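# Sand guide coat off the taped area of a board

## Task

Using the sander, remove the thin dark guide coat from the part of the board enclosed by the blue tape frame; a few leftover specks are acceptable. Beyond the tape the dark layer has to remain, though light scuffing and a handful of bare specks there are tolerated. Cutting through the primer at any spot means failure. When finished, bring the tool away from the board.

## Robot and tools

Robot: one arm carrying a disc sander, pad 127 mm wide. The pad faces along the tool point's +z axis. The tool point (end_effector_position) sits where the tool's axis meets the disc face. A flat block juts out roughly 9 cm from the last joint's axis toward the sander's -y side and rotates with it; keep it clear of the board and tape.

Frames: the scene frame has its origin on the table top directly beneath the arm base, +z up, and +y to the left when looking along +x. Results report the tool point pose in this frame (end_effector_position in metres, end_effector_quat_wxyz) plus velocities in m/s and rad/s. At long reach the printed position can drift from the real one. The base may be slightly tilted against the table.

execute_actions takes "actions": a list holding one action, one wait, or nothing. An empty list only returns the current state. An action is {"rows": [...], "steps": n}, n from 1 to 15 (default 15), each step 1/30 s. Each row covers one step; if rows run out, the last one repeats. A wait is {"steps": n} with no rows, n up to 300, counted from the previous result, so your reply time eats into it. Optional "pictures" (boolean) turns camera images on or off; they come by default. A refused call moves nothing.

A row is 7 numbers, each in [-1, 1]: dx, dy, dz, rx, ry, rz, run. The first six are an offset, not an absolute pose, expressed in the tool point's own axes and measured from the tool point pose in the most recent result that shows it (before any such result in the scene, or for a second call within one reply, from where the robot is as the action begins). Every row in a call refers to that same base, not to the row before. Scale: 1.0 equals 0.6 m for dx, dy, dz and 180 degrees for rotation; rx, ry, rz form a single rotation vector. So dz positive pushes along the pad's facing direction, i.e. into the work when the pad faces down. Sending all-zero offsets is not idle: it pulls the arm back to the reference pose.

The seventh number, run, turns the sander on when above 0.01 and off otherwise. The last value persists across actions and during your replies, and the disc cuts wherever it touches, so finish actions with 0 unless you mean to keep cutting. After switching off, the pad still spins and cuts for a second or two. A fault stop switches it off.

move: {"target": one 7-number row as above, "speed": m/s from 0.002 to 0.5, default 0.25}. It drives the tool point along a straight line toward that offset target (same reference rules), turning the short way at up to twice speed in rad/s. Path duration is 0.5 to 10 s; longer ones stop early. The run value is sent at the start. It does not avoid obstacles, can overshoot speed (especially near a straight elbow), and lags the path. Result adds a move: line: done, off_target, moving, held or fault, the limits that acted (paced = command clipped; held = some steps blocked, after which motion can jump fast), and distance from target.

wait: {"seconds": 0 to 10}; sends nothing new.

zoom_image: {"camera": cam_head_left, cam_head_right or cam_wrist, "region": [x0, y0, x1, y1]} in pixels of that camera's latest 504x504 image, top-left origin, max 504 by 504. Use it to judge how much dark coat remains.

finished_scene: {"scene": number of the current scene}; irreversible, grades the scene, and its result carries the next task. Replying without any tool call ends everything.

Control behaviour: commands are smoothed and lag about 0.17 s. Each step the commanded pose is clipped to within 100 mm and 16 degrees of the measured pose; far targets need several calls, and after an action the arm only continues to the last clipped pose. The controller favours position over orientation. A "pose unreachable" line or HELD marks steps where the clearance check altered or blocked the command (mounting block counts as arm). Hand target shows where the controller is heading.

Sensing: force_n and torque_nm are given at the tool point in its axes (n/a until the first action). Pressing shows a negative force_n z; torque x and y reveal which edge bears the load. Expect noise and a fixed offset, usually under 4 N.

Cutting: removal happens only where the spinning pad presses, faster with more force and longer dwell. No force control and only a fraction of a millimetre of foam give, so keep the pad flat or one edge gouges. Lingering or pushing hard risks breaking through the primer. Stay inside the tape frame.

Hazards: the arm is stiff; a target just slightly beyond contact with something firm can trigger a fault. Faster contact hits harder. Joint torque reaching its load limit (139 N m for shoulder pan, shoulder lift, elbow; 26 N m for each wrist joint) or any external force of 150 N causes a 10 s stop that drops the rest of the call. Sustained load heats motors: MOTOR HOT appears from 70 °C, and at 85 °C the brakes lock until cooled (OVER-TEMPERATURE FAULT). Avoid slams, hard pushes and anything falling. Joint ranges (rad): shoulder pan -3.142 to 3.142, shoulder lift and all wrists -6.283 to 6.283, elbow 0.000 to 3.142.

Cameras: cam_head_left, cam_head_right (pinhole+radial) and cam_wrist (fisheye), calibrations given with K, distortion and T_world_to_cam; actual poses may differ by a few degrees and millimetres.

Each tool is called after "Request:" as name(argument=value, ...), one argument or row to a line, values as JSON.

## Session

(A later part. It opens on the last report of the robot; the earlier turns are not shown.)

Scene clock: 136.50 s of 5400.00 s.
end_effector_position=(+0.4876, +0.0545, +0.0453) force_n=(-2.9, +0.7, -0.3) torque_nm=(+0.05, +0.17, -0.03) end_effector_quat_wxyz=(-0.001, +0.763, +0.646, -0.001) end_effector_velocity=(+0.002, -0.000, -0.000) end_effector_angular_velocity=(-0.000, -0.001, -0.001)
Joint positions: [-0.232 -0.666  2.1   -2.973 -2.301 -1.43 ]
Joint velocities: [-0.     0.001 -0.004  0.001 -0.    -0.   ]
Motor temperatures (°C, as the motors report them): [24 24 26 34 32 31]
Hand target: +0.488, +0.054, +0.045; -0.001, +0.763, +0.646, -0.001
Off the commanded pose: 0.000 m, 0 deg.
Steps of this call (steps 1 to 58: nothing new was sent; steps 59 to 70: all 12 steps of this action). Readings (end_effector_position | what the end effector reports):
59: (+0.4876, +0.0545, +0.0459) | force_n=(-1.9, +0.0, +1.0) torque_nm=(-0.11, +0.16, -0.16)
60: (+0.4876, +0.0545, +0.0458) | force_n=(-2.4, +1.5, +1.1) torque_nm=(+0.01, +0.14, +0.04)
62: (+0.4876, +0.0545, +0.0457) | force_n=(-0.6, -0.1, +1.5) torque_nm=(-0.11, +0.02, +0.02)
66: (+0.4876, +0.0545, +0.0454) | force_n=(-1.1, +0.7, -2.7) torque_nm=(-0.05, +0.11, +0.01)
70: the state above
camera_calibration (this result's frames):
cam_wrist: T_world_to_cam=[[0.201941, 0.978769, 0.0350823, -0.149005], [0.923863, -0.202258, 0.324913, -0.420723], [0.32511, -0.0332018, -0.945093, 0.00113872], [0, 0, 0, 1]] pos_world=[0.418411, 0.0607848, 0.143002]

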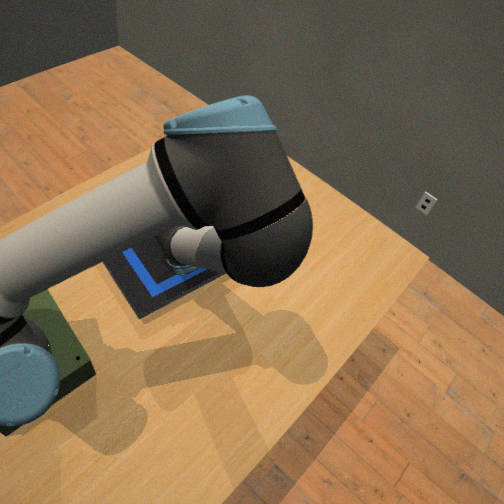

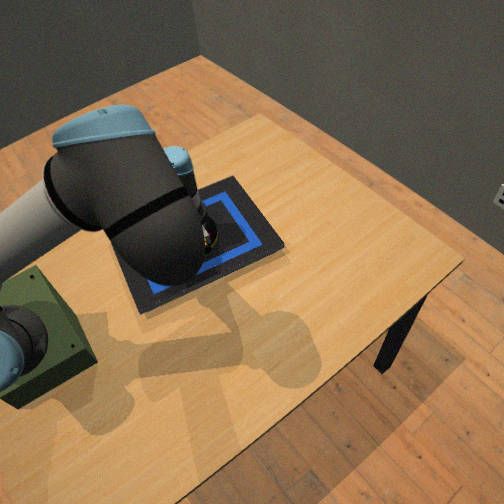

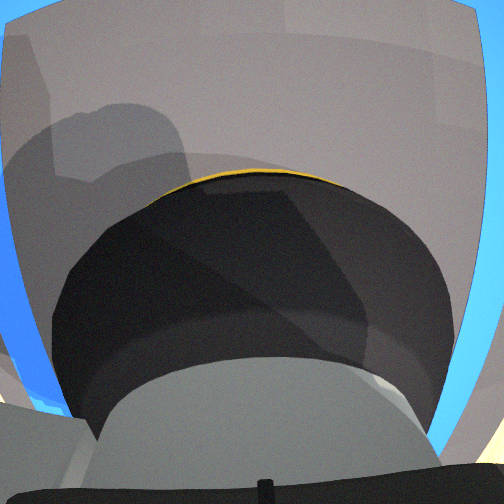

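Request:
execute_actions(
  actions=[
    {"rows": [[0,0,0.0003,0,0,0,0],[0,0,0.0006,0,0,0,0],[0,0,0.0008,0,0,0,0],[0,0,0.001,0,0,0,0]], "steps": 12},
  ],
  pictures=false,
)

Scene clock: 141.87 s of 5400.00 s.
end_effector_position=(+0.4877, +0.0544, +0.0447) force_n=(-4.5, +2.1, -0.7) torque_nm=(-0.02, +0.49, -0.02) end_effector_quat_wxyz=(-0.001, +0.763, +0.646, -0.001) end_effector_velocity=(-0.000, +0.000, -0.001) end_effector_angular_velocity=(+0.000, +0.001, +0.002)
Joint positions: [-0.233 -0.665  2.099 -2.975 -2.301 -1.431]
Joint velocities: [-0.     0.001 -0.    -0.    -0.    -0.001]
Motor temperatures (°C, as the motors report them): [24 24 26 34 32 31]
Hand target: +0.488, +0.054, +0.045; -0.001, +0.763, +0.646, -0.001
Off the commanded pose: 0.000 m, 0 deg.
Steps of this call (steps 1 to 149: nothing new was sent; steps 150 to 161: all 12 steps of this action). Readings (end_effector_position | what the end effector reports):
150: (+0.4877, +0.0544, +0.0453) | force_n=(-4.6, -0.8, -0.8) torque_nm=(-0.21, +0.51, +0.00)
151: (+0.4877, +0.0544, +0.0453) | force_n=(-4.6, +0.8, -0.7) torque_nm=(+0.03, +0.47, -0.08)
153: (+0.4877, +0.0544, +0.0451) | force_n=(-3.5, +0.2, -1.8) torque_nm=(-0.29, +0.36, +0.09)
157: (+0.4877, +0.0544, +0.0448) | force_n=(+1.1, +2.0, +0.6) torque_nm=(+0.15, -0.43, -0.09)
161: the state above

Request:
execute_actions(
  actions=[
    {"rows": [[0,0,0.0003,0,0,0,0],[0,0,0.0006,0,0,0,0],[0,0,0.0008,0,0,0,0],[0,0,0.001,0,0,0,0]], "steps": 12},
  ],
  pictures=false,
)

Scene clock: 143.63 s of 5400.00 s.
end_effector_position=(+0.4875, +0.0545, +0.0442) force_n=(-3.8, -0.3, -13.2) torque_nm=(-0.58, +0.47, -0.06) end_effector_quat_wxyz=(-0.001, +0.763, +0.646, -0.001) end_effector_velocity=(-0.000, +0.000, -0.001) end_effector_angular_velocity=(-0.000, +0.002, +0.001)
Joint positions: [-0.234 -0.664  2.099 -2.977 -2.301 -1.432]
Joint velocities: [-0.     0.002 -0.001  0.001 -0.    -0.001]
Motor temperatures (°C, as the motors report them): [24 24 26 34 32 31]
Hand target: +0.488, +0.054, +0.044; -0.001, +0.763, +0.646, -0.001
Off the commanded pose: 0.000 m, 0 deg.
Steps of this call (steps 1 to 41: nothing new was sent; steps 42 to 53: all 12 steps of this action). Readings (end_effector_position | what the end effector reports):
42: (+0.4876, +0.0545, +0.0447) | force_n=(-2.1, +0.4, -0.9) torque_nm=(-0.06, -0.03, -0.03)
43: (+0.4876, +0.0545, +0.0447) | force_n=(-1.7, +2.0, -1.2) torque_nm=(-0.08, +0.03, -0.12)
45: (+0.4875, +0.0545, +0.0445) | force_n=(-3.0, +2.5, -4.1) torque_nm=(-0.09, +0.36, +0.00)
49: (+0.4875, +0.0545, +0.0442) | force_n=(-2.6, +2.6, -11.6) torque_nm=(-0.15, +0.10, -0.07)
53: the state above

Request:
execute_actions(
  actions=[
    {"rows": [[0,0,0.0003,0,0,0,0]], "steps": 15},
  ],
  pictures=false,
)

Scene clock: 155.13 s of 5400.00 s.
end_effector_position=(+0.4877, +0.0544, +0.0440) force_n=(-2.7, -2.5, -18.4) torque_nm=(-0.53, +0.27, -0.11) end_effector_quat_wxyz=(-0.001, +0.763, +0.646, -0.001) end_effector_velocity=(-0.000, -0.000, +0.000) end_effector_angular_velocity=(-0.000, -0.001, -0.001)
Joint positions: [-0.234 -0.664  2.099 -2.978 -2.301 -1.433]
Joint velocities: [-0.    -0.     0.001 -0.001 -0.     0.   ]
Motor temperatures (°C, as the motors report them): [24 24 26 34 32 31]
Hand target: +0.488, +0.054, +0.044; -0.001, +0.763, +0.646, -0.001
Off the commanded pose: 0.000 m, 0 deg.
Steps of this call (steps 1 to 330: nothing new was sent; steps 331 to 345: all 15 steps of this action). Readings (end_effector_position | what the end effector reports):
331: (+0.4877, +0.0544, +0.0441) | force_n=(-1.3, -2.6, -10.6) torque_nm=(-0.41, +0.00, +0.01)
332: (+0.4877, +0.0544, +0.0441) | force_n=(-2.6, -2.9, -14.5) torque_nm=(-0.61, +0.19, -0.08)
334: (+0.4877, +0.0544, +0.0441) | force_n=(+0.1, -3.0, -15.0) torque_nm=(-0.60, -0.07, -0.08)
338: (+0.4877, +0.0544, +0.0440) | force_n=(-2.3, -4.8, -18.5) torque_nm=(-0.65, +0.21, +0.04)
345: the state above

Request:
execute_actions(
  actions=[
    {"rows": [[0,0,0,-0.0005,0,0,0],[0,0,0,-0.001,0,0,0],[0,0,0,-0.0015,0,0,0],[0,0,0,-0.002,0,0,0]], "steps": 15},
  ],
  pictures=false,
)

Request:
execute_actions(
  actions=[
    {"rows": [[0,0,0,0,0,0,0]], "steps": 15},
  ],
  pictures=true,
)

Scene clock: 161.03 s of 5400.00 s.
end_effector_position=(+0.4876, +0.0544, +0.0440) force_n=(-3.3, -1.5, -19.5) torque_nm=(+0.09, +0.46, -0.20) end_effector_quat_wxyz=(+0.001, +0.763, +0.646, +0.001) end_effector_velocity=(+0.001, -0.000, +0.001) end_effector_angular_velocity=(-0.000, -0.003, -0.001)
Joint positions: [-0.234 -0.662  2.102 -2.99  -2.302 -1.438]
Joint velocities: [ 0.    -0.001  0.    -0.002 -0.    -0.001]
Motor temperatures (°C, as the motors report them): [24 24 26 34 32 31]
Hand target: +0.488, +0.054, +0.044; +0.001, +0.763, +0.646, +0.001
Off the commanded pose: 0.000 m, 0 deg.
Steps of this call (steps 1 to 162: nothing new was sent; steps 163 to 177: all 15 steps of this action). Readings (end_effector_position | what the end effector reports):
163: (+0.4875, +0.0545, +0.0440) | force_n=(-2.1, -0.4, -19.8) torque_nm=(-0.61, +0.22, -0.11)
164: (+0.4875, +0.0545, +0.0440) | force_n=(-2.2, -0.4, -18.6) torque_nm=(-0.58, +0.19, -0.01)
166: (+0.4876, +0.0544, +0.0440) | force_n=(-3.0, -5.1, -17.4) torque_nm=(-0.88, +0.37, +0.03)
170: (+0.4876, +0.0544, +0.0440) | force_n=(-2.5, -0.4, -20.8) torque_nm=(-0.10, +0.25, -0.09)
177: the state above

Scene clock: 161.53 s of 5400.00 s.
end_effector_position=(+0.4876, +0.0544, +0.0440) force_n=(-2.8, -3.4, -21.5) torque_nm=(-0.18, +0.26, -0.13) end_effector_quat_wxyz=(+0.001, +0.763, +0.646, +0.001) end_effector_velocity=(+0.000, -0.001, +0.001) end_effector_angular_velocity=(-0.000, -0.002, -0.001)
Joint positions: [-0.234 -0.662  2.102 -2.991 -2.302 -1.438]
Joint velocities: [-0.    -0.002  0.001 -0.001  0.    -0.001]
Motor temperatures (°C, as the motors report them): [24 24 26 34 32 31]
Hand target: +0.488, +0.054, +0.044; +0.001, +0.763, +0.646, +0.001
Off the commanded pose: 0.000 m, 0 deg.
Steps of this call (steps 1 to 15: all 15 steps of this action). Readings (end_effector_position | what the end effector reports):
1: (+0.4876, +0.0544, +0.0440) | force_n=(-1.4, -0.8, -17.5) torque_nm=(+0.18, +0.09, +0.20)
2: (+0.4876, +0.0544, +0.0440) | force_n=(-1.7, -3.0, -18.9) torque_nm=(-0.26, +0.20, -0.06)
4: (+0.4876, +0.0544, +0.0440) | force_n=(+0.2, -3.3, -21.7) torque_nm=(-0.27, -0.12, -0.05)
8: (+0.4876, +0.0544, +0.0440) | force_n=(-2.1, -3.9, -18.7) torque_nm=(-0.26, +0.21, -0.20)
15: the state above
camera_calibration (this result's frames):
cam_wrist: T_world_to_cam=[[0.201854, 0.978779, 0.0353159, -0.148909], [0.921783, -0.202039, 0.330903, -0.419643], [0.331016, -0.0342404, -0.943004, -0.00302693], [0, 0, 0, 1]] pos_world=[0.417879, 0.0608615, 0.141266]

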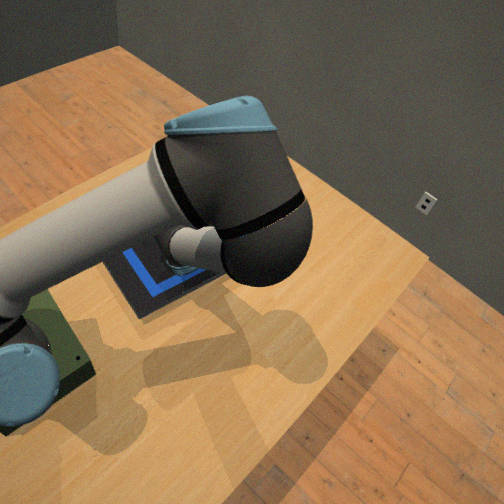

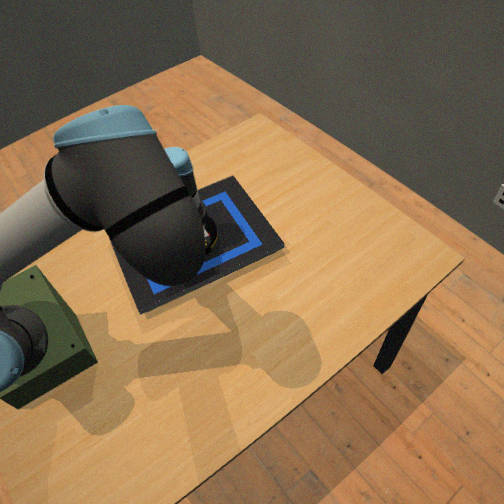

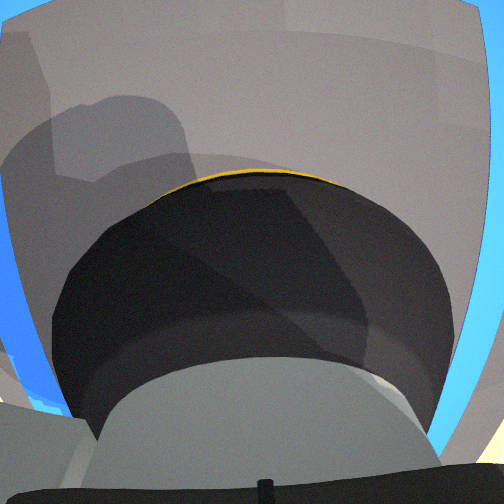

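Request:
zoom_image(
  camera="cam_wrist",
  region=[0, 240, 126, 420],
)

Request:
zoom_image(
  camera="cam_wrist",
  region=[378, 240, 504, 420],
)

Request:
zoom_image(
  camera="cam_wrist",
  region=[130, 150, 370, 230],
)

Region (0, 240, 126, 420) of cam_wrist's 504x504 image, scaled by 2.800, with more detail than that image has; it fills the left 353 columns of this view, and the rest is white.

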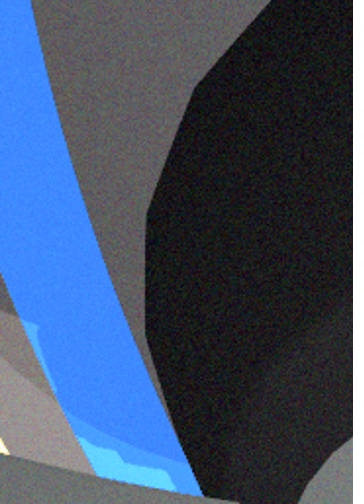

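Region (378, 240, 504, 420) of cam_wrist's 504x504 image, scaled by 2.800, with more detail than that image has; it fills the left 353 columns of this view, and the rest is white.

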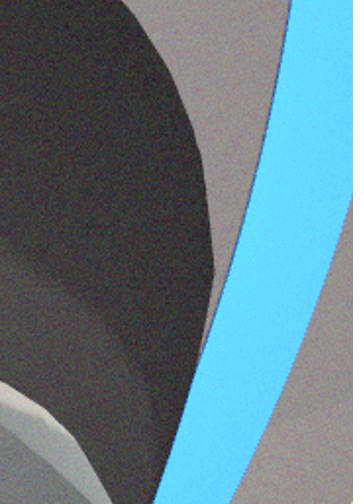

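Region (130, 150, 370, 230) of cam_wrist's 504x504 image, scaled by 2.100, with more detail than that image has.

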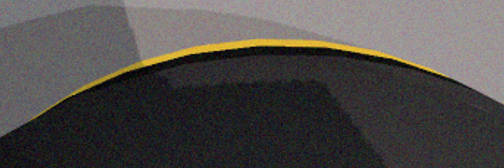

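Request:
move(
  target=[-0.06, -0.12, 0, 0, 0, 0, 0],
  speed=0.05,
)

Request:
execute_actions(
  actions=[
    {"rows": [[0,0,0,0,0,0,0]], "steps": 15},
  ],
  pictures=false,
)

Scene clock: 193.43 s of 5400.00 s.
end_effector_position=(+0.4108, +0.0309, +0.0437) force_n=(+2.6, +5.3, -15.1) torque_nm=(-0.28, -0.08, +0.21) end_effector_quat_wxyz=(+0.001, +0.763, +0.646, +0.001) end_effector_velocity=(-0.001, -0.000, -0.000) end_effector_angular_velocity=(+0.000, -0.001, +0.000)
Joint positions: [-0.281 -0.715  2.327 -3.204 -2.302 -1.501]
Joint velocities: [-0.001  0.001  0.003 -0.007  0.    -0.003]
Motor temperatures (°C, as the motors report them): [24 24 26 34 32 31]
Hand target: +0.411, +0.031, +0.044; +0.001, +0.763, +0.646, +0.001
Off the commanded pose: 0.000 m, 0 deg.
move: done
camera_calibration (this result's frames):
cam_wrist: T_world_to_cam=[[0.201867, 0.978781, 0.0351749, -0.110417], [0.92181, -0.202007, 0.330846, -0.353508], [0.330931, -0.0343623, -0.943029, 0.0213837], [0, 0, 0, 1]] pos_world=[0.34108, 0.0373976, 0.141006]

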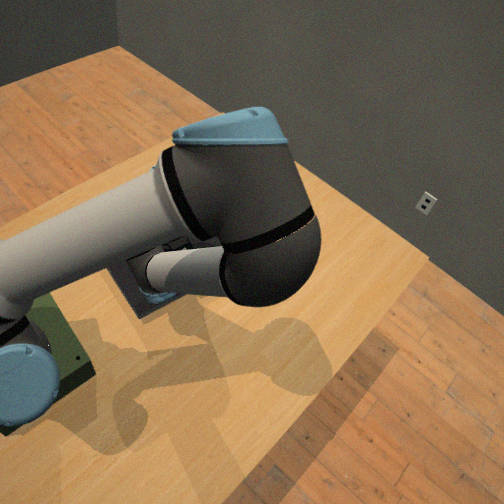

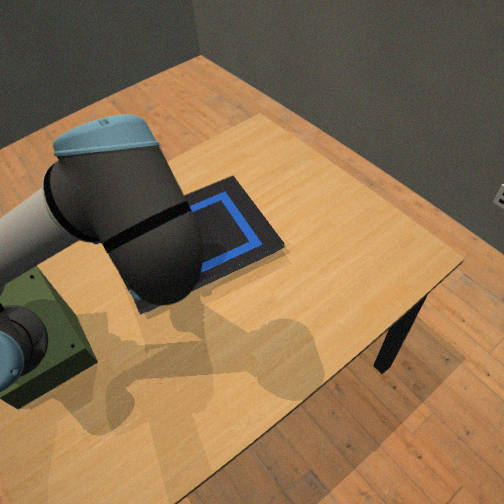

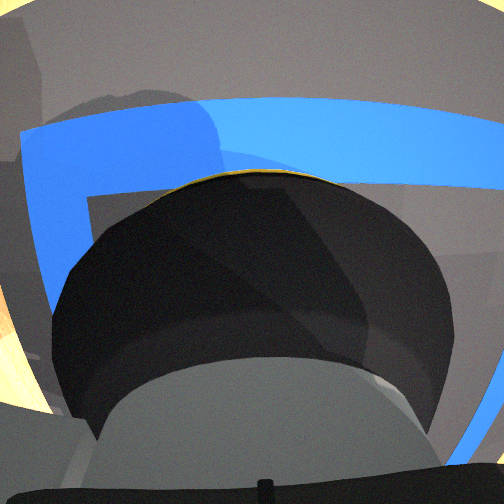

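Scene clock: 193.93 s of 5400.00 s.
end_effector_position=(+0.4108, +0.0309, +0.0437) force_n=(+0.9, +8.3, -12.7) torque_nm=(-0.04, +0.40, +0.05) end_effector_quat_wxyz=(+0.001, +0.763, +0.646, +0.001) end_effector_velocity=(+0.000, -0.000, +0.000) end_effector_angular_velocity=(+0.000, -0.000, -0.001)
Joint positions: [-0.281 -0.715  2.327 -3.204 -2.302 -1.501]
Joint velocities: [ 0.    -0.    -0.     0.     0.     0.001]
Motor temperatures (°C, as the motors report them): [24 24 26 34 32 31]
Hand target: +0.411, +0.031, +0.044; +0.001, +0.763, +0.646, +0.001
Off the commanded pose: 0.000 m, 0 deg.
Steps of this call (steps 1 to 15: all 15 steps of this action). Readings (end_effector_position | what the end effector reports):
1: (+0.4108, +0.0309, +0.0437) | force_n=(+1.4, +7.0, -15.4) torque_nm=(-0.25, +0.08, +0.01)
2: (+0.4108, +0.0309, +0.0437) | force_n=(+1.4, +5.8, -14.4) torque_nm=(-0.36, +0.08, -0.11)
4: (+0.4108, +0.0309, +0.0437) | force_n=(+1.6, +6.5, -13.2) torque_nm=(-0.24, -0.05, -0.15)
8: (+0.4108, +0.0309, +0.0437) | force_n=(+0.1, +4.8, -15.2) torque_nm=(-0.31, +0.38, -0.08)
15: the state above

Request:
zoom_image(
  camera="cam_wrist",
  region=[0, 80, 252, 260],
)

Request:
zoom_image(
  camera="cam_wrist",
  region=[200, 80, 400, 220],
)

Region (0, 80, 252, 260) of cam_wrist's 504x504 image, scaled by 2.000, with more detail than that image has; it fills the top 360 rows of this view, and the rest is white.

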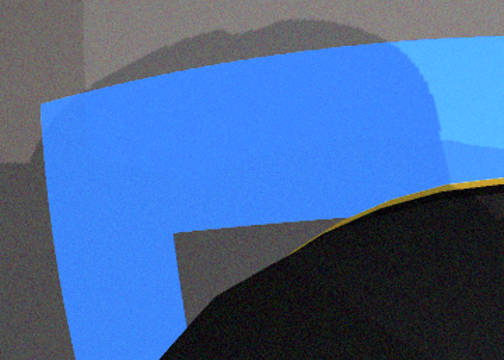

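Region (200, 80, 400, 220) of cam_wrist's 504x504 image, scaled by 2.520, with more detail than that image has; it fills the top 353 rows of this view, and the rest is white.

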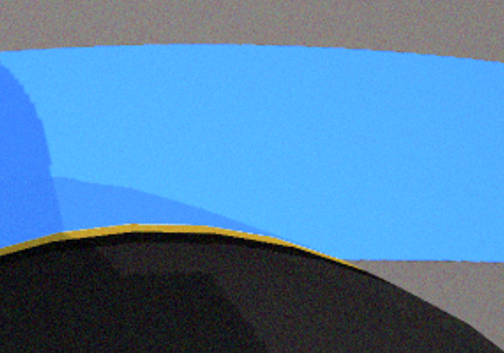

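Request:
move(
  target=[-0.0098, -0.0198, 0.0001, -0.0003, 0, 0, 0],
  speed=0.03,
)

Request:
execute_actions(
  actions=[
    {"rows": [[0,0,0,0,0,0,1]], "steps": 15},
  ],
  pictures=false,
)

Request:
execute_actions(
  actions=[
    {"rows": [[0,0,0,0,0,0,1]], "steps": 15},
  ],
  pictures=false,
)

Request:
execute_actions(
  actions=[
    {"rows": [[0,0,-0.003,0,0,0,0]], "steps": 12},
  ],
  pictures=false,
)

Request:
move(
  target=[0.136, 0, 0, 0, 0, 0, 0],
  speed=0.08,
)

Scene clock: 220.60 s of 5400.00 s.
end_effector_position=(+0.3983, +0.0272, +0.0436) force_n=(+1.5, +5.1, -15.0) torque_nm=(-0.47, +0.05, -0.02) end_effector_quat_wxyz=(+0.002, +0.763, +0.646, +0.001) end_effector_velocity=(-0.002, -0.001, -0.000) end_effector_angular_velocity=(+0.001, -0.001, -0.001)
Joint positions: [-0.291 -0.72   2.363 -3.246 -2.302 -1.515]
Joint velocities: [-0.002 -0.     0.006 -0.009  0.001 -0.003]
Motor temperatures (°C, as the motors report them): [24 24 26 34 32 31]
Hand target: +0.398, +0.027, +0.044; +0.002, +0.763, +0.646, +0.001
Off the commanded pose: 0.000 m, 0 deg.
move: done
camera_calibration (this result's frames):
cam_wrist: T_world_to_cam=[[0.201731, 0.978811, 0.0351132, -0.104121], [0.921587, -0.201832, 0.331574, -0.342581], [0.331635, -0.0345289, -0.942776, 0.0250228], [0, 0, 0, 1]] pos_world=[0.328424, 0.0336349, 0.140838]

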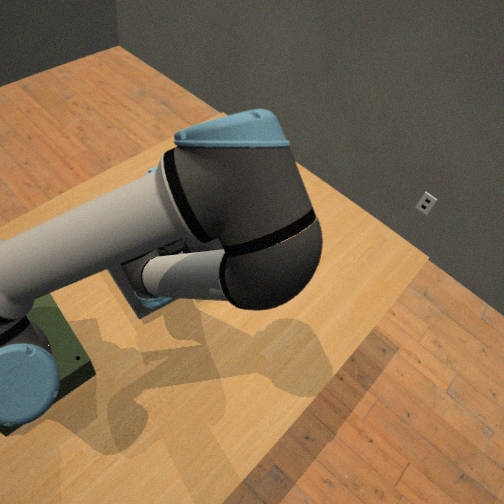

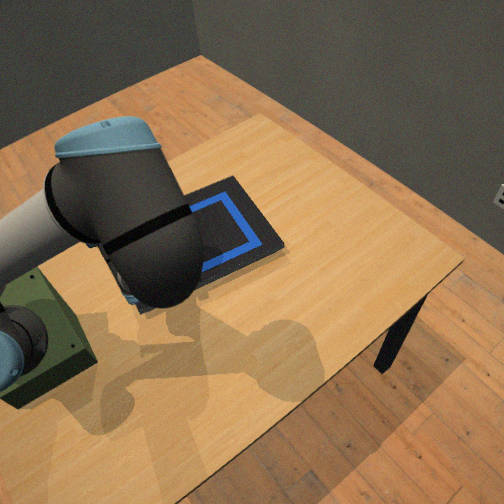

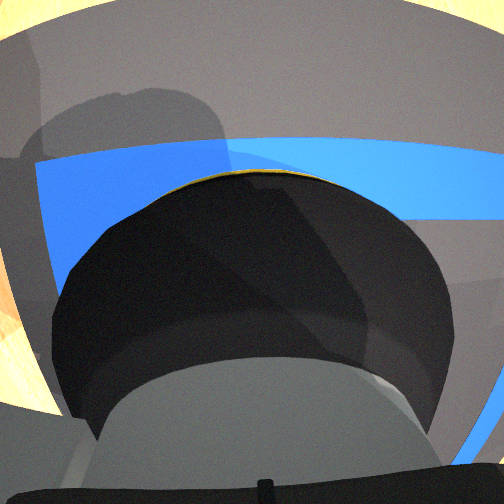

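Scene clock: 221.10 s of 5400.00 s.
end_effector_position=(+0.3982, +0.0271, +0.0436) force_n=(-3.7, -3.3, -21.4) torque_nm=(-0.02, +0.39, -0.18) end_effector_quat_wxyz=(+0.002, +0.763, +0.646, +0.001) end_effector_velocity=(+0.000, +0.000, -0.000) end_effector_angular_velocity=(+0.000, +0.001, +0.000)
Joint positions: [-0.291 -0.72   2.363 -3.246 -2.302 -1.515]
Joint velocities: [ 0.     0.001 -0.001  0.003  0.     0.001]
Motor temperatures (°C, as the motors report them): [24 24 26 34 32 31]
Hand target: +0.398, +0.027, +0.044; +0.002, +0.763, +0.646, +0.001
Off the commanded pose: 0.000 m, 0 deg.
Steps of this call (steps 1 to 15: all 15 steps of this action). Readings (end_effector_position | what the end effector reports):
1: (+0.3981, +0.0272, +0.0436) | force_n=(-3.8, +8.1, -19.3) torque_nm=(+0.25, -0.40, -0.72)
2: (+0.3981, +0.0272, +0.0436) | force_n=(+14.2, -5.1, -19.1) torque_nm=(-0.71, -1.15, -0.29)
4: (+0.3981, +0.0272, +0.0436) | force_n=(-5.0, +1.8, -17.4) torque_nm=(-0.16, +0.65, -0.24)
8: (+0.3981, +0.0272, +0.0436) | force_n=(-0.5, +2.2, -16.1) torque_nm=(-0.38, -0.12, -0.18)
15: the state above

Scene clock: 221.60 s of 5400.00 s.
end_effector_position=(+0.3982, +0.0271, +0.0436) force_n=(-5.5, -0.3, -18.7) torque_nm=(-0.27, +0.76, -0.09) end_effector_quat_wxyz=(+0.002, +0.763, +0.646, +0.001) end_effector_velocity=(-0.001, +0.001, -0.001) end_effector_angular_velocity=(+0.000, +0.002, +0.002)
Joint positions: [-0.291 -0.72   2.363 -3.246 -2.302 -1.515]
Joint velocities: [-0.     0.002  0.001  0.    -0.    -0.   ]
Motor temperatures (°C, as the motors report them): [24 24 26 34 32 31]
Hand target: +0.398, +0.027, +0.044; +0.002, +0.763, +0.646, +0.001
Off the commanded pose: 0.000 m, 0 deg.
Steps of this call (steps 1 to 15: all 15 steps of this action). Readings (end_effector_position | what the end effector reports):
1: (+0.3982, +0.0271, +0.0436) | force_n=(-0.2, -0.2, -18.3) torque_nm=(+0.03, -0.26, -0.06)
2: (+0.3982, +0.0271, +0.0436) | force_n=(-0.6, +2.6, -16.5) torque_nm=(-0.23, -0.11, +0.04)
4: (+0.3982, +0.0271, +0.0436) | force_n=(-5.1, +1.7, -18.0) torque_nm=(+0.18, +0.59, -0.07)
8: (+0.3982, +0.0271, +0.0436) | force_n=(-0.4, +2.3, -16.4) torque_nm=(-0.31, -0.06, -0.15)
15: the state above

Scene clock: 222.00 s of 5400.00 s.
end_effector_position=(+0.3982, +0.0271, +0.0454) force_n=(-1.3, -0.6, -1.6) torque_nm=(-0.10, +0.10, +0.07) end_effector_quat_wxyz=(+0.002, +0.763, +0.646, +0.001) end_effector_velocity=(-0.000, -0.000, +0.001) end_effector_angular_velocity=(-0.000, -0.001, -0.000)
Joint positions: [-0.288 -0.725  2.364 -3.238 -2.302 -1.511]
Joint velocities: [ 0.001 -0.003  0.002  0.001 -0.     0.001]
Motor temperatures (°C, as the motors report them): [24 24 26 34 32 31]
Hand target: +0.398, +0.027, +0.045; +0.002, +0.763, +0.646, +0.001
Off the commanded pose: 0.000 m, 0 deg.
Steps of this call (steps 1 to 12: all 12 steps of this action). Readings (end_effector_position | what the end effector reports):
1: (+0.3982, +0.0271, +0.0436) | force_n=(-4.7, -1.6, -20.8) torque_nm=(-0.06, +0.48, +0.14)
2: (+0.3982, +0.0272, +0.0439) | force_n=(-0.4, +1.1, -3.7) torque_nm=(-0.30, -0.10, -0.04)
4: (+0.3983, +0.0272, +0.0446) | force_n=(-3.4, -3.4, -1.6) torque_nm=(-0.47, +0.35, +0.01)
8: (+0.3983, +0.0272, +0.0452) | force_n=(-3.2, +0.1, -2.3) torque_nm=(-0.11, +0.23, -0.10)
12: the state above

Scene clock: 223.67 s of 5400.00 s.
end_effector_position=(+0.4117, +0.1076, +0.0455) force_n=(-0.8, +1.3, +0.5) torque_nm=(-0.03, -0.07, -0.04) end_effector_quat_wxyz=(+0.001, +0.763, +0.646, +0.001) end_effector_velocity=(+0.001, +0.002, +0.000) end_effector_angular_velocity=(-0.000, +0.000, -0.001)
Joint positions: [-0.14  -0.602  2.243 -3.109 -2.296 -1.313]
Joint velocities: [ 0.004  0.003 -0.004  0.005  0.     0.006]
Motor temperatures (°C, as the motors report them): [24 24 26 34 32 31]
Hand target: +0.412, +0.108, +0.046; +0.001, +0.763, +0.646, +0.001
Off the commanded pose: 0.000 m, 0 deg.
move: done
camera_calibration (this result's frames):
cam_wrist: T_world_to_cam=[[0.201668, 0.978811, 0.0354904, -0.185593], [0.921593, -0.201899, 0.331516, -0.339358], [0.331657, -0.0341483, -0.942782, 0.0250633], [0, 0, 0, 1]] pos_world=[0.341866, 0.114, 0.142719]

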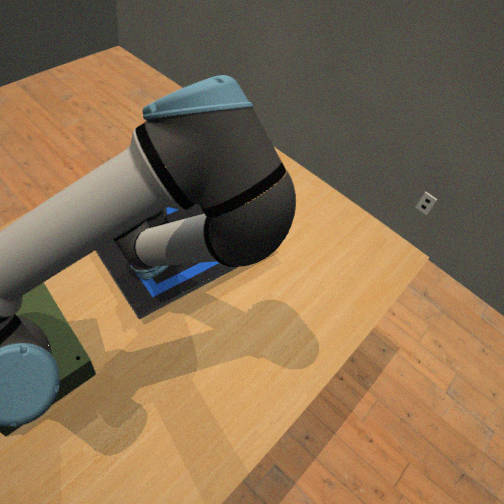

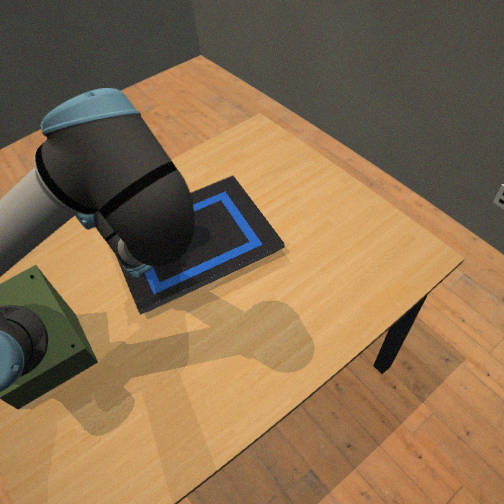

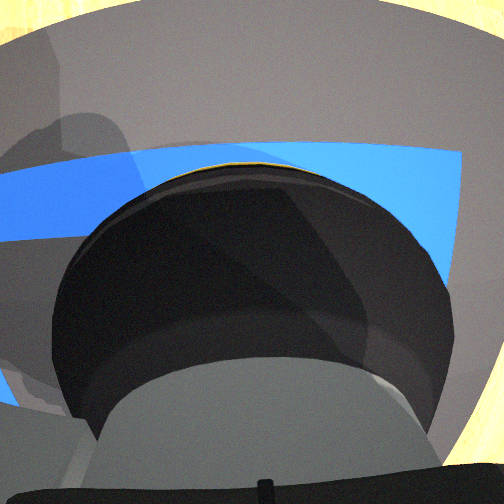

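Request:
zoom_image(
  camera="cam_head_right",
  region=[120, 230, 220, 320],
)

Request:
zoom_image(
  camera="cam_wrist",
  region=[0, 200, 150, 420],
)

Request:
zoom_image(
  camera="cam_wrist",
  region=[150, 120, 504, 300],
)

Region (120, 230, 220, 320) of cam_head_right's 504x504 image, scaled by 5.040, with more detail than that image has; it fills the top 454 rows of this view, and the rest is white.

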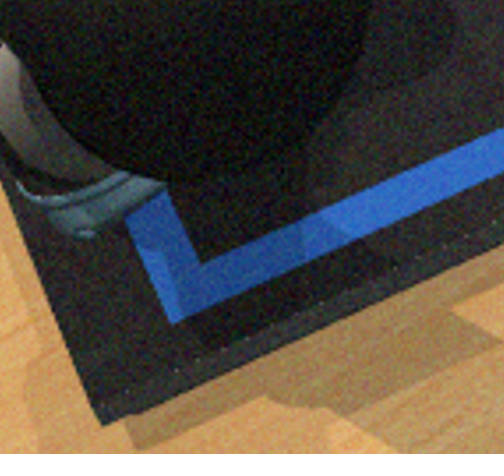

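Region (0, 200, 150, 420) of cam_wrist's 504x504 image, scaled by 2.291, with more detail than that image has; it fills the left 344 columns of this view, and the rest is white.

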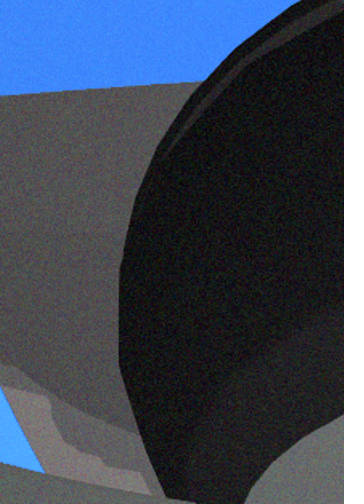

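Region (150, 120, 504, 300) of cam_wrist's 504x504 image, scaled by 1.424, with more detail than that image has; it fills the top 256 rows of this view, and the rest is white.

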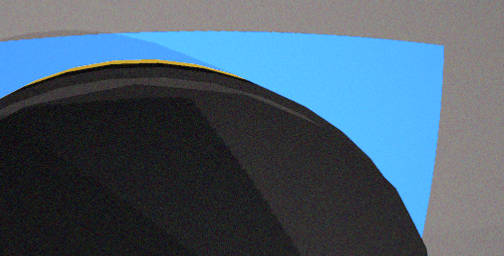

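Request:
execute_actions(
  actions=[
    {"rows": [[0.002,0.002,0.0007,0,0,0,0],[0.002,0.002,0.0013,0,0,0,0],[0.002,0.002,0.0018,0,0,0,0],[0.002,0.002,0.0022,0,0,0,0],[0.002,0.002,0.0025,0,0,0,0],[0.002,0.002,0.0027,0,0,0,0]], "steps": 15},
  ],
  pictures=false,
)

Request:
execute_actions(
  actions=[
    {"rows": [[0,0,0,0,0,0,0]], "steps": 10},
  ],
  pictures=false,
)

Scene clock: 247.17 s of 5400.00 s.
end_effector_position=(+0.4131, +0.1086, +0.0439) force_n=(-5.3, -3.2, -11.2) torque_nm=(-0.03, +0.43, -0.05) end_effector_quat_wxyz=(+0.001, +0.763, +0.646, +0.001) end_effector_velocity=(+0.001, -0.000, -0.000) end_effector_angular_velocity=(-0.001, -0.000, -0.001)
Joint positions: [-0.141 -0.597  2.238 -3.11  -2.296 -1.315]
Joint velocities: [-0.001  0.001 -0.001 -0.001 -0.001 -0.   ]
Motor temperatures (°C, as the motors report them): [24 24 26 34 32 31]
Hand target: +0.413, +0.109, +0.044; +0.002, +0.763, +0.646, +0.001
Off the commanded pose: 0.000 m, 0 deg.
Steps of this call (steps 1 to 690: nothing new was sent; steps 691 to 705: all 15 steps of this action). Readings (end_effector_position | what the end effector reports):
691: (+0.4118, +0.1078, +0.0455) | force_n=(-3.3, -1.6, -2.7) torque_nm=(-0.40, +0.21, -0.09)
692: (+0.4120, +0.1079, +0.0454) | force_n=(-2.7, -0.3, +0.3) torque_nm=(-0.25, +0.25, -0.09)
694: (+0.4125, +0.1083, +0.0451) | force_n=(-0.8, +0.2, -1.8) torque_nm=(-0.14, +0.03, -0.14)
698: (+0.4129, +0.1086, +0.0443) | force_n=(-0.4, +1.4, -2.5) torque_nm=(+0.13, -0.05, -0.14)
705: the state above

Scene clock: 247.50 s of 5400.00 s.
end_effector_position=(+0.4131, +0.1086, +0.0439) force_n=(-3.0, -3.0, -15.2) torque_nm=(+0.02, +0.12, -0.01) end_effector_quat_wxyz=(+0.001, +0.763, +0.646, +0.001) end_effector_velocity=(-0.000, -0.000, +0.000) end_effector_angular_velocity=(+0.000, -0.001, -0.001)
Joint positions: [-0.141 -0.597  2.238 -3.11  -2.296 -1.315]
Joint velocities: [ 0.    -0.001  0.001 -0.002 -0.    -0.   ]
Motor temperatures (°C, as the motors report them): [24 24 26 34 32 31]
Hand target: +0.413, +0.109, +0.044; +0.001, +0.763, +0.646, +0.001
Off the commanded pose: 0.000 m, 0 deg.
Steps of this call (steps 1 to 10: all 10 steps of this action). Readings (end_effector_position | what the end effector reports):
1: (+0.4131, +0.1086, +0.0439) | force_n=(-4.2, -3.6, -12.4) torque_nm=(-0.11, +0.15, -0.09)
2: (+0.4131, +0.1086, +0.0439) | force_n=(-4.0, -4.3, -12.7) torque_nm=(-0.22, +0.19, -0.13)
4: (+0.4131, +0.1086, +0.0439) | force_n=(-2.1, -7.6, -13.0) torque_nm=(-0.50, +0.06, +0.13)
8: (+0.4131, +0.1086, +0.0439) | force_n=(-4.0, -3.8, -12.5) torque_nm=(+0.04, +0.17, -0.09)
10: the state above

Request:
move(
  target=[-0.004, 0.25, 0.0001, 0, 0, 0, 0],
  speed=0.07,
)

Request:
execute_actions(
  actions=[
    {"rows": [[0,0,0,0,0,0,0]], "steps": 12},
  ],
  pictures=false,
)

Scene clock: 255.03 s of 5400.00 s.
end_effector_position=(+0.5604, +0.0812, +0.0444) force_n=(-3.5, -11.1, -17.7) torque_nm=(-0.60, +0.31, -0.02) end_effector_quat_wxyz=(+0.002, +0.763, +0.646, +0.001) end_effector_velocity=(+0.002, -0.000, -0.000) end_effector_angular_velocity=(-0.000, +0.001, +0.001)
Joint positions: [-0.195 -0.578  1.871 -2.81  -2.301 -1.386]
Joint velocities: [-0.     0.001 -0.006  0.005 -0.    -0.001]
Motor temperatures (°C, as the motors report them): [24 24 26 34 32 31]
Hand target: +0.561, +0.081, +0.044; +0.002, +0.763, +0.646, +0.001
Off the commanded pose: 0.000 m, 0 deg.
move: done
camera_calibration (this result's frames):
cam_wrist: T_world_to_cam=[[0.201641, 0.978818, 0.0354534, -0.189677], [0.921583, -0.20186, 0.331568, -0.481359], [0.331701, -0.0341843, -0.942765, -0.0261824], [0, 0, 0, 1]] pos_world=[0.490544, 0.0875967, 0.141644]

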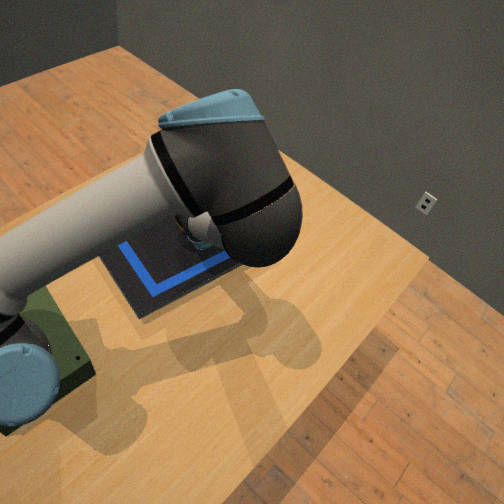

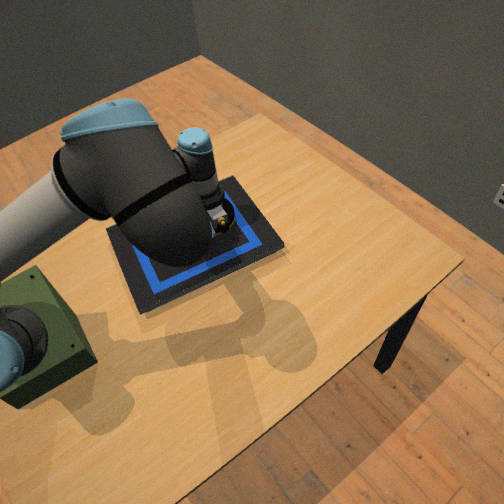

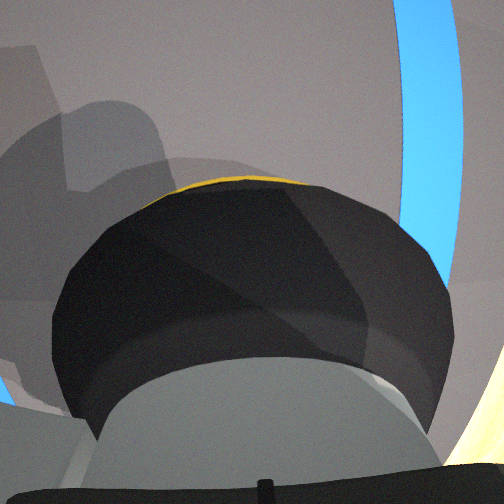

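Scene clock: 255.43 s of 5400.00 s.
end_effector_position=(+0.5604, +0.0812, +0.0444) force_n=(-3.3, -9.7, -16.9) torque_nm=(-0.29, +0.19, +0.02) end_effector_quat_wxyz=(+0.002, +0.763, +0.646, +0.001) end_effector_velocity=(+0.001, -0.000, +0.001) end_effector_angular_velocity=(+0.000, -0.002, -0.002)
Joint positions: [-0.195 -0.578  1.871 -2.81  -2.301 -1.386]
Joint velocities: [-0.    -0.001 -0.002 -0.     0.    -0.   ]
Motor temperatures (°C, as the motors report them): [24 24 26 34 32 31]
Hand target: +0.560, +0.081, +0.044; +0.002, +0.763, +0.646, +0.001
Off the commanded pose: 0.000 m, 0 deg.
Steps of this call (steps 1 to 12: all 12 steps of this action). Readings (end_effector_position | what the end effector reports):
1: (+0.5604, +0.0812, +0.0444) | force_n=(-2.7, -7.8, -15.9) torque_nm=(-0.11, +0.16, -0.01)
2: (+0.5604, +0.0812, +0.0444) | force_n=(-4.5, -10.1, -16.9) torque_nm=(-0.38, +0.31, +0.21)
4: (+0.5604, +0.0812, +0.0444) | force_n=(-2.3, -10.6, -17.7) torque_nm=(-0.50, +0.05, -0.04)
8: (+0.5604, +0.0812, +0.0444) | force_n=(-2.7, -8.3, -18.1) torque_nm=(-0.19, +0.12, -0.10)
12: the state above

Request:
zoom_image(
  camera="cam_head_left",
  region=[95, 210, 245, 325],
)

Request:
zoom_image(
  camera="cam_head_right",
  region=[190, 165, 300, 275],
)

Request:
zoom_image(
  camera="cam_wrist",
  region=[340, 60, 504, 260],
)

Region (95, 210, 245, 325) of cam_head_left's 504x504 image, scaled by 3.360, with more detail than that image has; it fills the top 386 rows of this view, and the rest is white.

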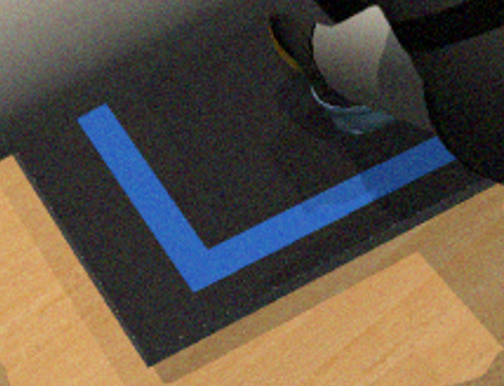

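Region (190, 165, 300, 275) of cam_head_right's 504x504 image, scaled by 4.582, with more detail than that image has.

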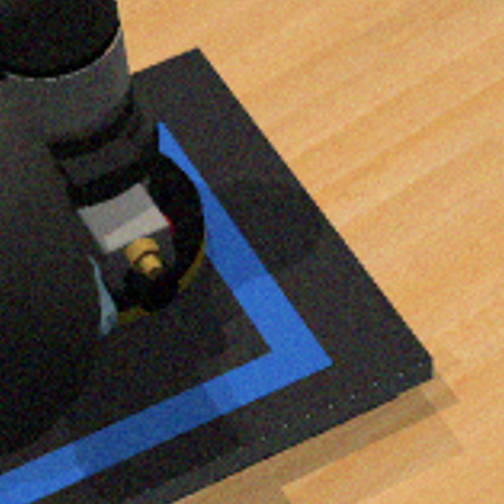

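Region (340, 60, 504, 260) of cam_wrist's 504x504 image, scaled by 2.520, with more detail than that image has; it fills the left 413 columns of this view, and the rest is white.

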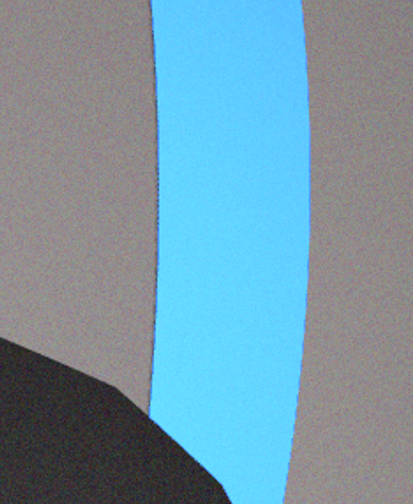

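Request:
execute_actions(
  actions=[
    {"rows": [[0,0,0.0002,0,0,0,1],[0,0,0.0004,0,0,0,1],[0,0,0.00055,0,0,0,1]], "steps": 15},
  ],
  pictures=false,
)

Request:
execute_actions(
  actions=[
    {"steps": 90},
  ],
  pictures=false,
)

Request:
execute_actions(
  actions=[
    {"rows": [[0,0,0,0,0,0,1]], "steps": 15},
  ],
  pictures=false,
)

Request:
execute_actions(
  actions=[
    {"rows": [[0,0,-0.003,0,0,0,0]], "steps": 12},
  ],
  pictures=false,
)

Request:
move(
  target=[-0.135, -0.002, 0, 0, 0, 0, 0],
  speed=0.1,
)

Scene clock: 292.33 s of 5400.00 s.
end_effector_position=(+0.5605, +0.0811, +0.0442) force_n=(+1.8, +2.5, -24.1) torque_nm=(-0.06, -0.38, -0.16) end_effector_quat_wxyz=(+0.002, +0.763, +0.646, +0.001) end_effector_velocity=(-0.001, +0.001, -0.001) end_effector_angular_velocity=(-0.000, +0.002, +0.001)
Joint positions: [-0.195 -0.577  1.871 -2.811 -2.301 -1.387]
Joint velocities: [-0.     0.002  0.001  0.    -0.     0.   ]
Motor temperatures (°C, as the motors report them): [24 24 26 34 32 31]
Hand target: +0.560, +0.081, +0.044; +0.002, +0.763, +0.646, +0.001
Off the commanded pose: 0.000 m, 0 deg.
Steps of this call (steps 1 to 1092: nothing new was sent; steps 1093 to 1107: all 15 steps of this action). Readings (end_effector_position | what the end effector reports):
1093: (+0.5604, +0.0812, +0.0444) | force_n=(-9.7, -8.6, -14.8) torque_nm=(-0.38, +0.88, -0.52)
1094: (+0.5604, +0.0812, +0.0445) | force_n=(-17.2, +1.3, -16.0) torque_nm=(+0.39, +1.00, -0.54)
1096: (+0.5604, +0.0812, +0.0445) | force_n=(-5.0, +2.1, -13.2) torque_nm=(+0.13, +0.41, -0.31)
1100: (+0.5605, +0.0811, +0.0444) | force_n=(-6.4, -0.8, -18.4) torque_nm=(-0.12, +0.74, -0.24)
1107: the state above

Scene clock: 295.33 s of 5400.00 s.
end_effector_position=(+0.5604, +0.0812, +0.0441) force_n=(-5.5, -1.1, -24.0) torque_nm=(-0.49, +0.72, -0.20) end_effector_quat_wxyz=(+0.002, +0.763, +0.646, +0.001) end_effector_velocity=(+0.000, -0.000, +0.000) end_effector_angular_velocity=(+0.000, -0.002, -0.002)
Joint positions: [-0.195 -0.577  1.871 -2.811 -2.301 -1.387]
Joint velocities: [ 0.    -0.    -0.    -0.002 -0.     0.   ]
Motor temperatures (°C, as the motors report them): [24 24 26 34 32 31]
Hand target: +0.560, +0.081, +0.044; +0.002, +0.763, +0.646, +0.001
Off the commanded pose: 0.000 m, 0 deg.
Steps of this call (steps 1 to 90: nothing new was sent). Readings (end_effector_position | what the end effector reports):
1: (+0.5605, +0.0811, +0.0442) | force_n=(-3.0, +0.9, -24.6) torque_nm=(-0.42, +0.25, -0.23)
2: (+0.5605, +0.0811, +0.0442) | force_n=(-4.2, -4.2, -23.6) torque_nm=(-0.40, +0.47, -0.08)
4: (+0.5605, +0.0811, +0.0441) | force_n=(+2.0, +2.8, -24.1) torque_nm=(-0.06, -0.45, +0.04)
8: (+0.5605, +0.0811, +0.0441) | force_n=(+1.4, +1.2, -25.5) torque_nm=(-0.08, -0.56, -0.05)
90: the state above

Scene clock: 295.83 s of 5400.00 s.
end_effector_position=(+0.5604, +0.0812, +0.0441) force_n=(+0.3, +0.6, -24.5) torque_nm=(-0.79, -0.13, -0.16) end_effector_quat_wxyz=(+0.002, +0.763, +0.646, +0.001) end_effector_velocity=(-0.000, -0.000, +0.000) end_effector_angular_velocity=(-0.000, -0.001, -0.000)
Joint positions: [-0.195 -0.577  1.871 -2.811 -2.301 -1.387]
Joint velocities: [ 0.    -0.001  0.001 -0.001 -0.    -0.   ]
Motor temperatures (°C, as the motors report them): [24 24 26 34 32 31]
Hand target: +0.560, +0.081, +0.044; +0.002, +0.763, +0.646, +0.001
Off the commanded pose: 0.000 m, 0 deg.
Steps of this call (steps 1 to 15: all 15 steps of this action). Readings (end_effector_position | what the end effector reports):
1: (+0.5604, +0.0812, +0.0441) | force_n=(-4.5, -2.1, -29.8) torque_nm=(+0.08, +0.50, -0.15)
2: (+0.5604, +0.0812, +0.0441) | force_n=(-0.2, +1.0, -28.2) torque_nm=(+0.12, -0.13, -0.15)
4: (+0.5604, +0.0812, +0.0441) | force_n=(-2.9, +0.7, -24.2) torque_nm=(-0.37, +0.27, +0.05)
8: (+0.5604, +0.0812, +0.0441) | force_n=(-4.9, +0.6, -26.8) torque_nm=(-0.28, +0.65, -0.12)
15: the state above

Scene clock: 296.23 s of 5400.00 s.
end_effector_position=(+0.5604, +0.0812, +0.0458) force_n=(+0.2, +0.2, +0.1) torque_nm=(-0.27, -0.05, -0.07) end_effector_quat_wxyz=(+0.001, +0.763, +0.646, +0.001) end_effector_velocity=(-0.000, +0.000, +0.000) end_effector_angular_velocity=(-0.000, +0.000, +0.001)
Joint positions: [-0.193 -0.58   1.871 -2.806 -2.301 -1.384]
Joint velocities: [ 0.001 -0.001  0.     0.002 -0.     0.001]
Motor temperatures (°C, as the motors report them): [24 24 26 34 32 31]
Hand target: +0.560, +0.081, +0.046; +0.002, +0.763, +0.646, +0.001
Off the commanded pose: 0.000 m, 0 deg.
Steps of this call (steps 1 to 12: all 12 steps of this action). Readings (end_effector_position | what the end effector reports):
1: (+0.5604, +0.0812, +0.0441) | force_n=(-6.0, -1.2, -28.4) torque_nm=(-0.21, +0.75, -0.03)
2: (+0.5604, +0.0812, +0.0443) | force_n=(+0.5, +0.5, -18.6) torque_nm=(-0.51, -0.13, +0.02)
4: (+0.5604, +0.0812, +0.0448) | force_n=(+0.3, -2.8, -2.4) torque_nm=(-0.28, -0.18, -0.11)
8: (+0.5604, +0.0812, +0.0455) | force_n=(-2.6, -2.0, -0.6) torque_nm=(-0.37, +0.22, +0.01)
12: the state above

Scene clock: 297.73 s of 5400.00 s.
end_effector_position=(+0.5458, +0.0015, +0.0458) force_n=(-1.0, -1.2, +0.5) torque_nm=(-0.33, +0.07, -0.09) end_effector_quat_wxyz=(+0.002, +0.763, +0.646, +0.001) end_effector_velocity=(-0.000, -0.002, +0.000) end_effector_angular_velocity=(+0.000, -0.001, -0.000)
Joint positions: [-0.302 -0.704  1.977 -2.885 -2.302 -1.529]
Joint velocities: [-0.002 -0.002  0.001 -0.002  0.    -0.003]
Motor temperatures (°C, as the motors report them): [24 24 26 34 32 31]
Hand target: +0.546, +0.001, +0.046; +0.002, +0.763, +0.646, +0.001
Off the commanded pose: 0.000 m, 0 deg.
move: done
camera_calibration (this result's frames):
cam_wrist: T_world_to_cam=[[0.201645, 0.978827, 0.0351663, -0.108834], [0.921629, -0.201771, 0.331494, -0.484491], [0.331571, -0.0344336, -0.942802, -0.0227027], [0, 0, 0, 1]] pos_world=[0.475994, 0.00799177, 0.143029]

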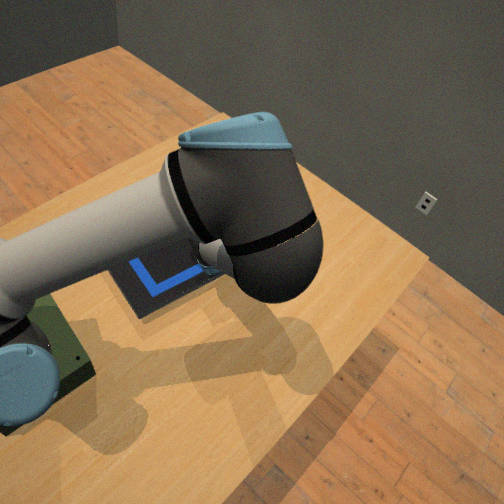

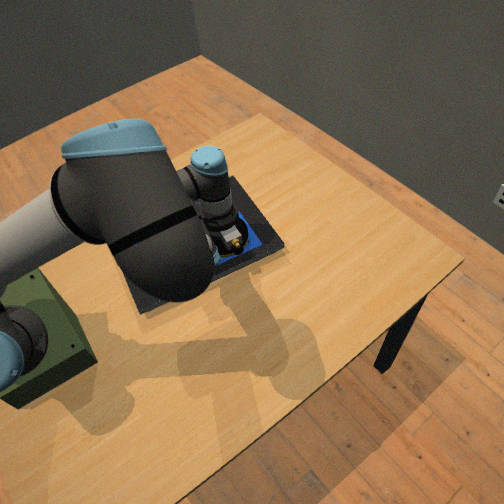

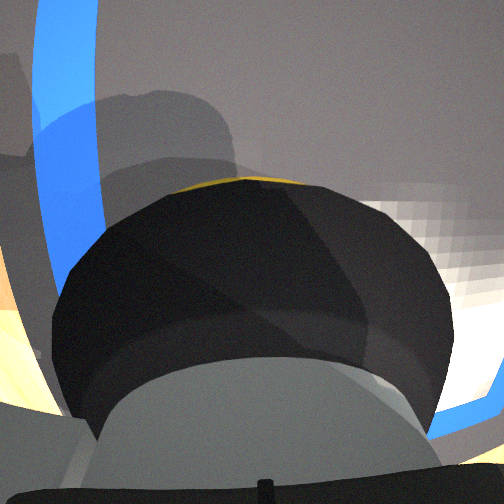

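Request:
zoom_image(
  camera="cam_wrist",
  region=[340, 160, 504, 460],
)

Request:
zoom_image(
  camera="cam_head_right",
  region=[190, 165, 300, 275],
)

Region (340, 160, 504, 460) of cam_wrist's 504x504 image, scaled by 1.680, with more detail than that image has; it fills the left 276 columns of this view, and the rest is white.

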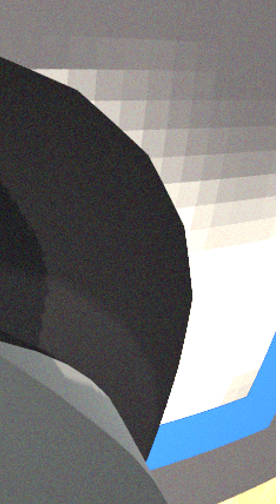

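Region (190, 165, 300, 275) of cam_head_right's 504x504 image, scaled by 4.582, with more detail than that image has.

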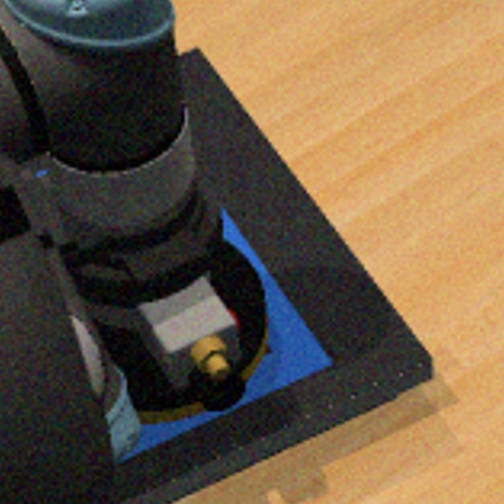

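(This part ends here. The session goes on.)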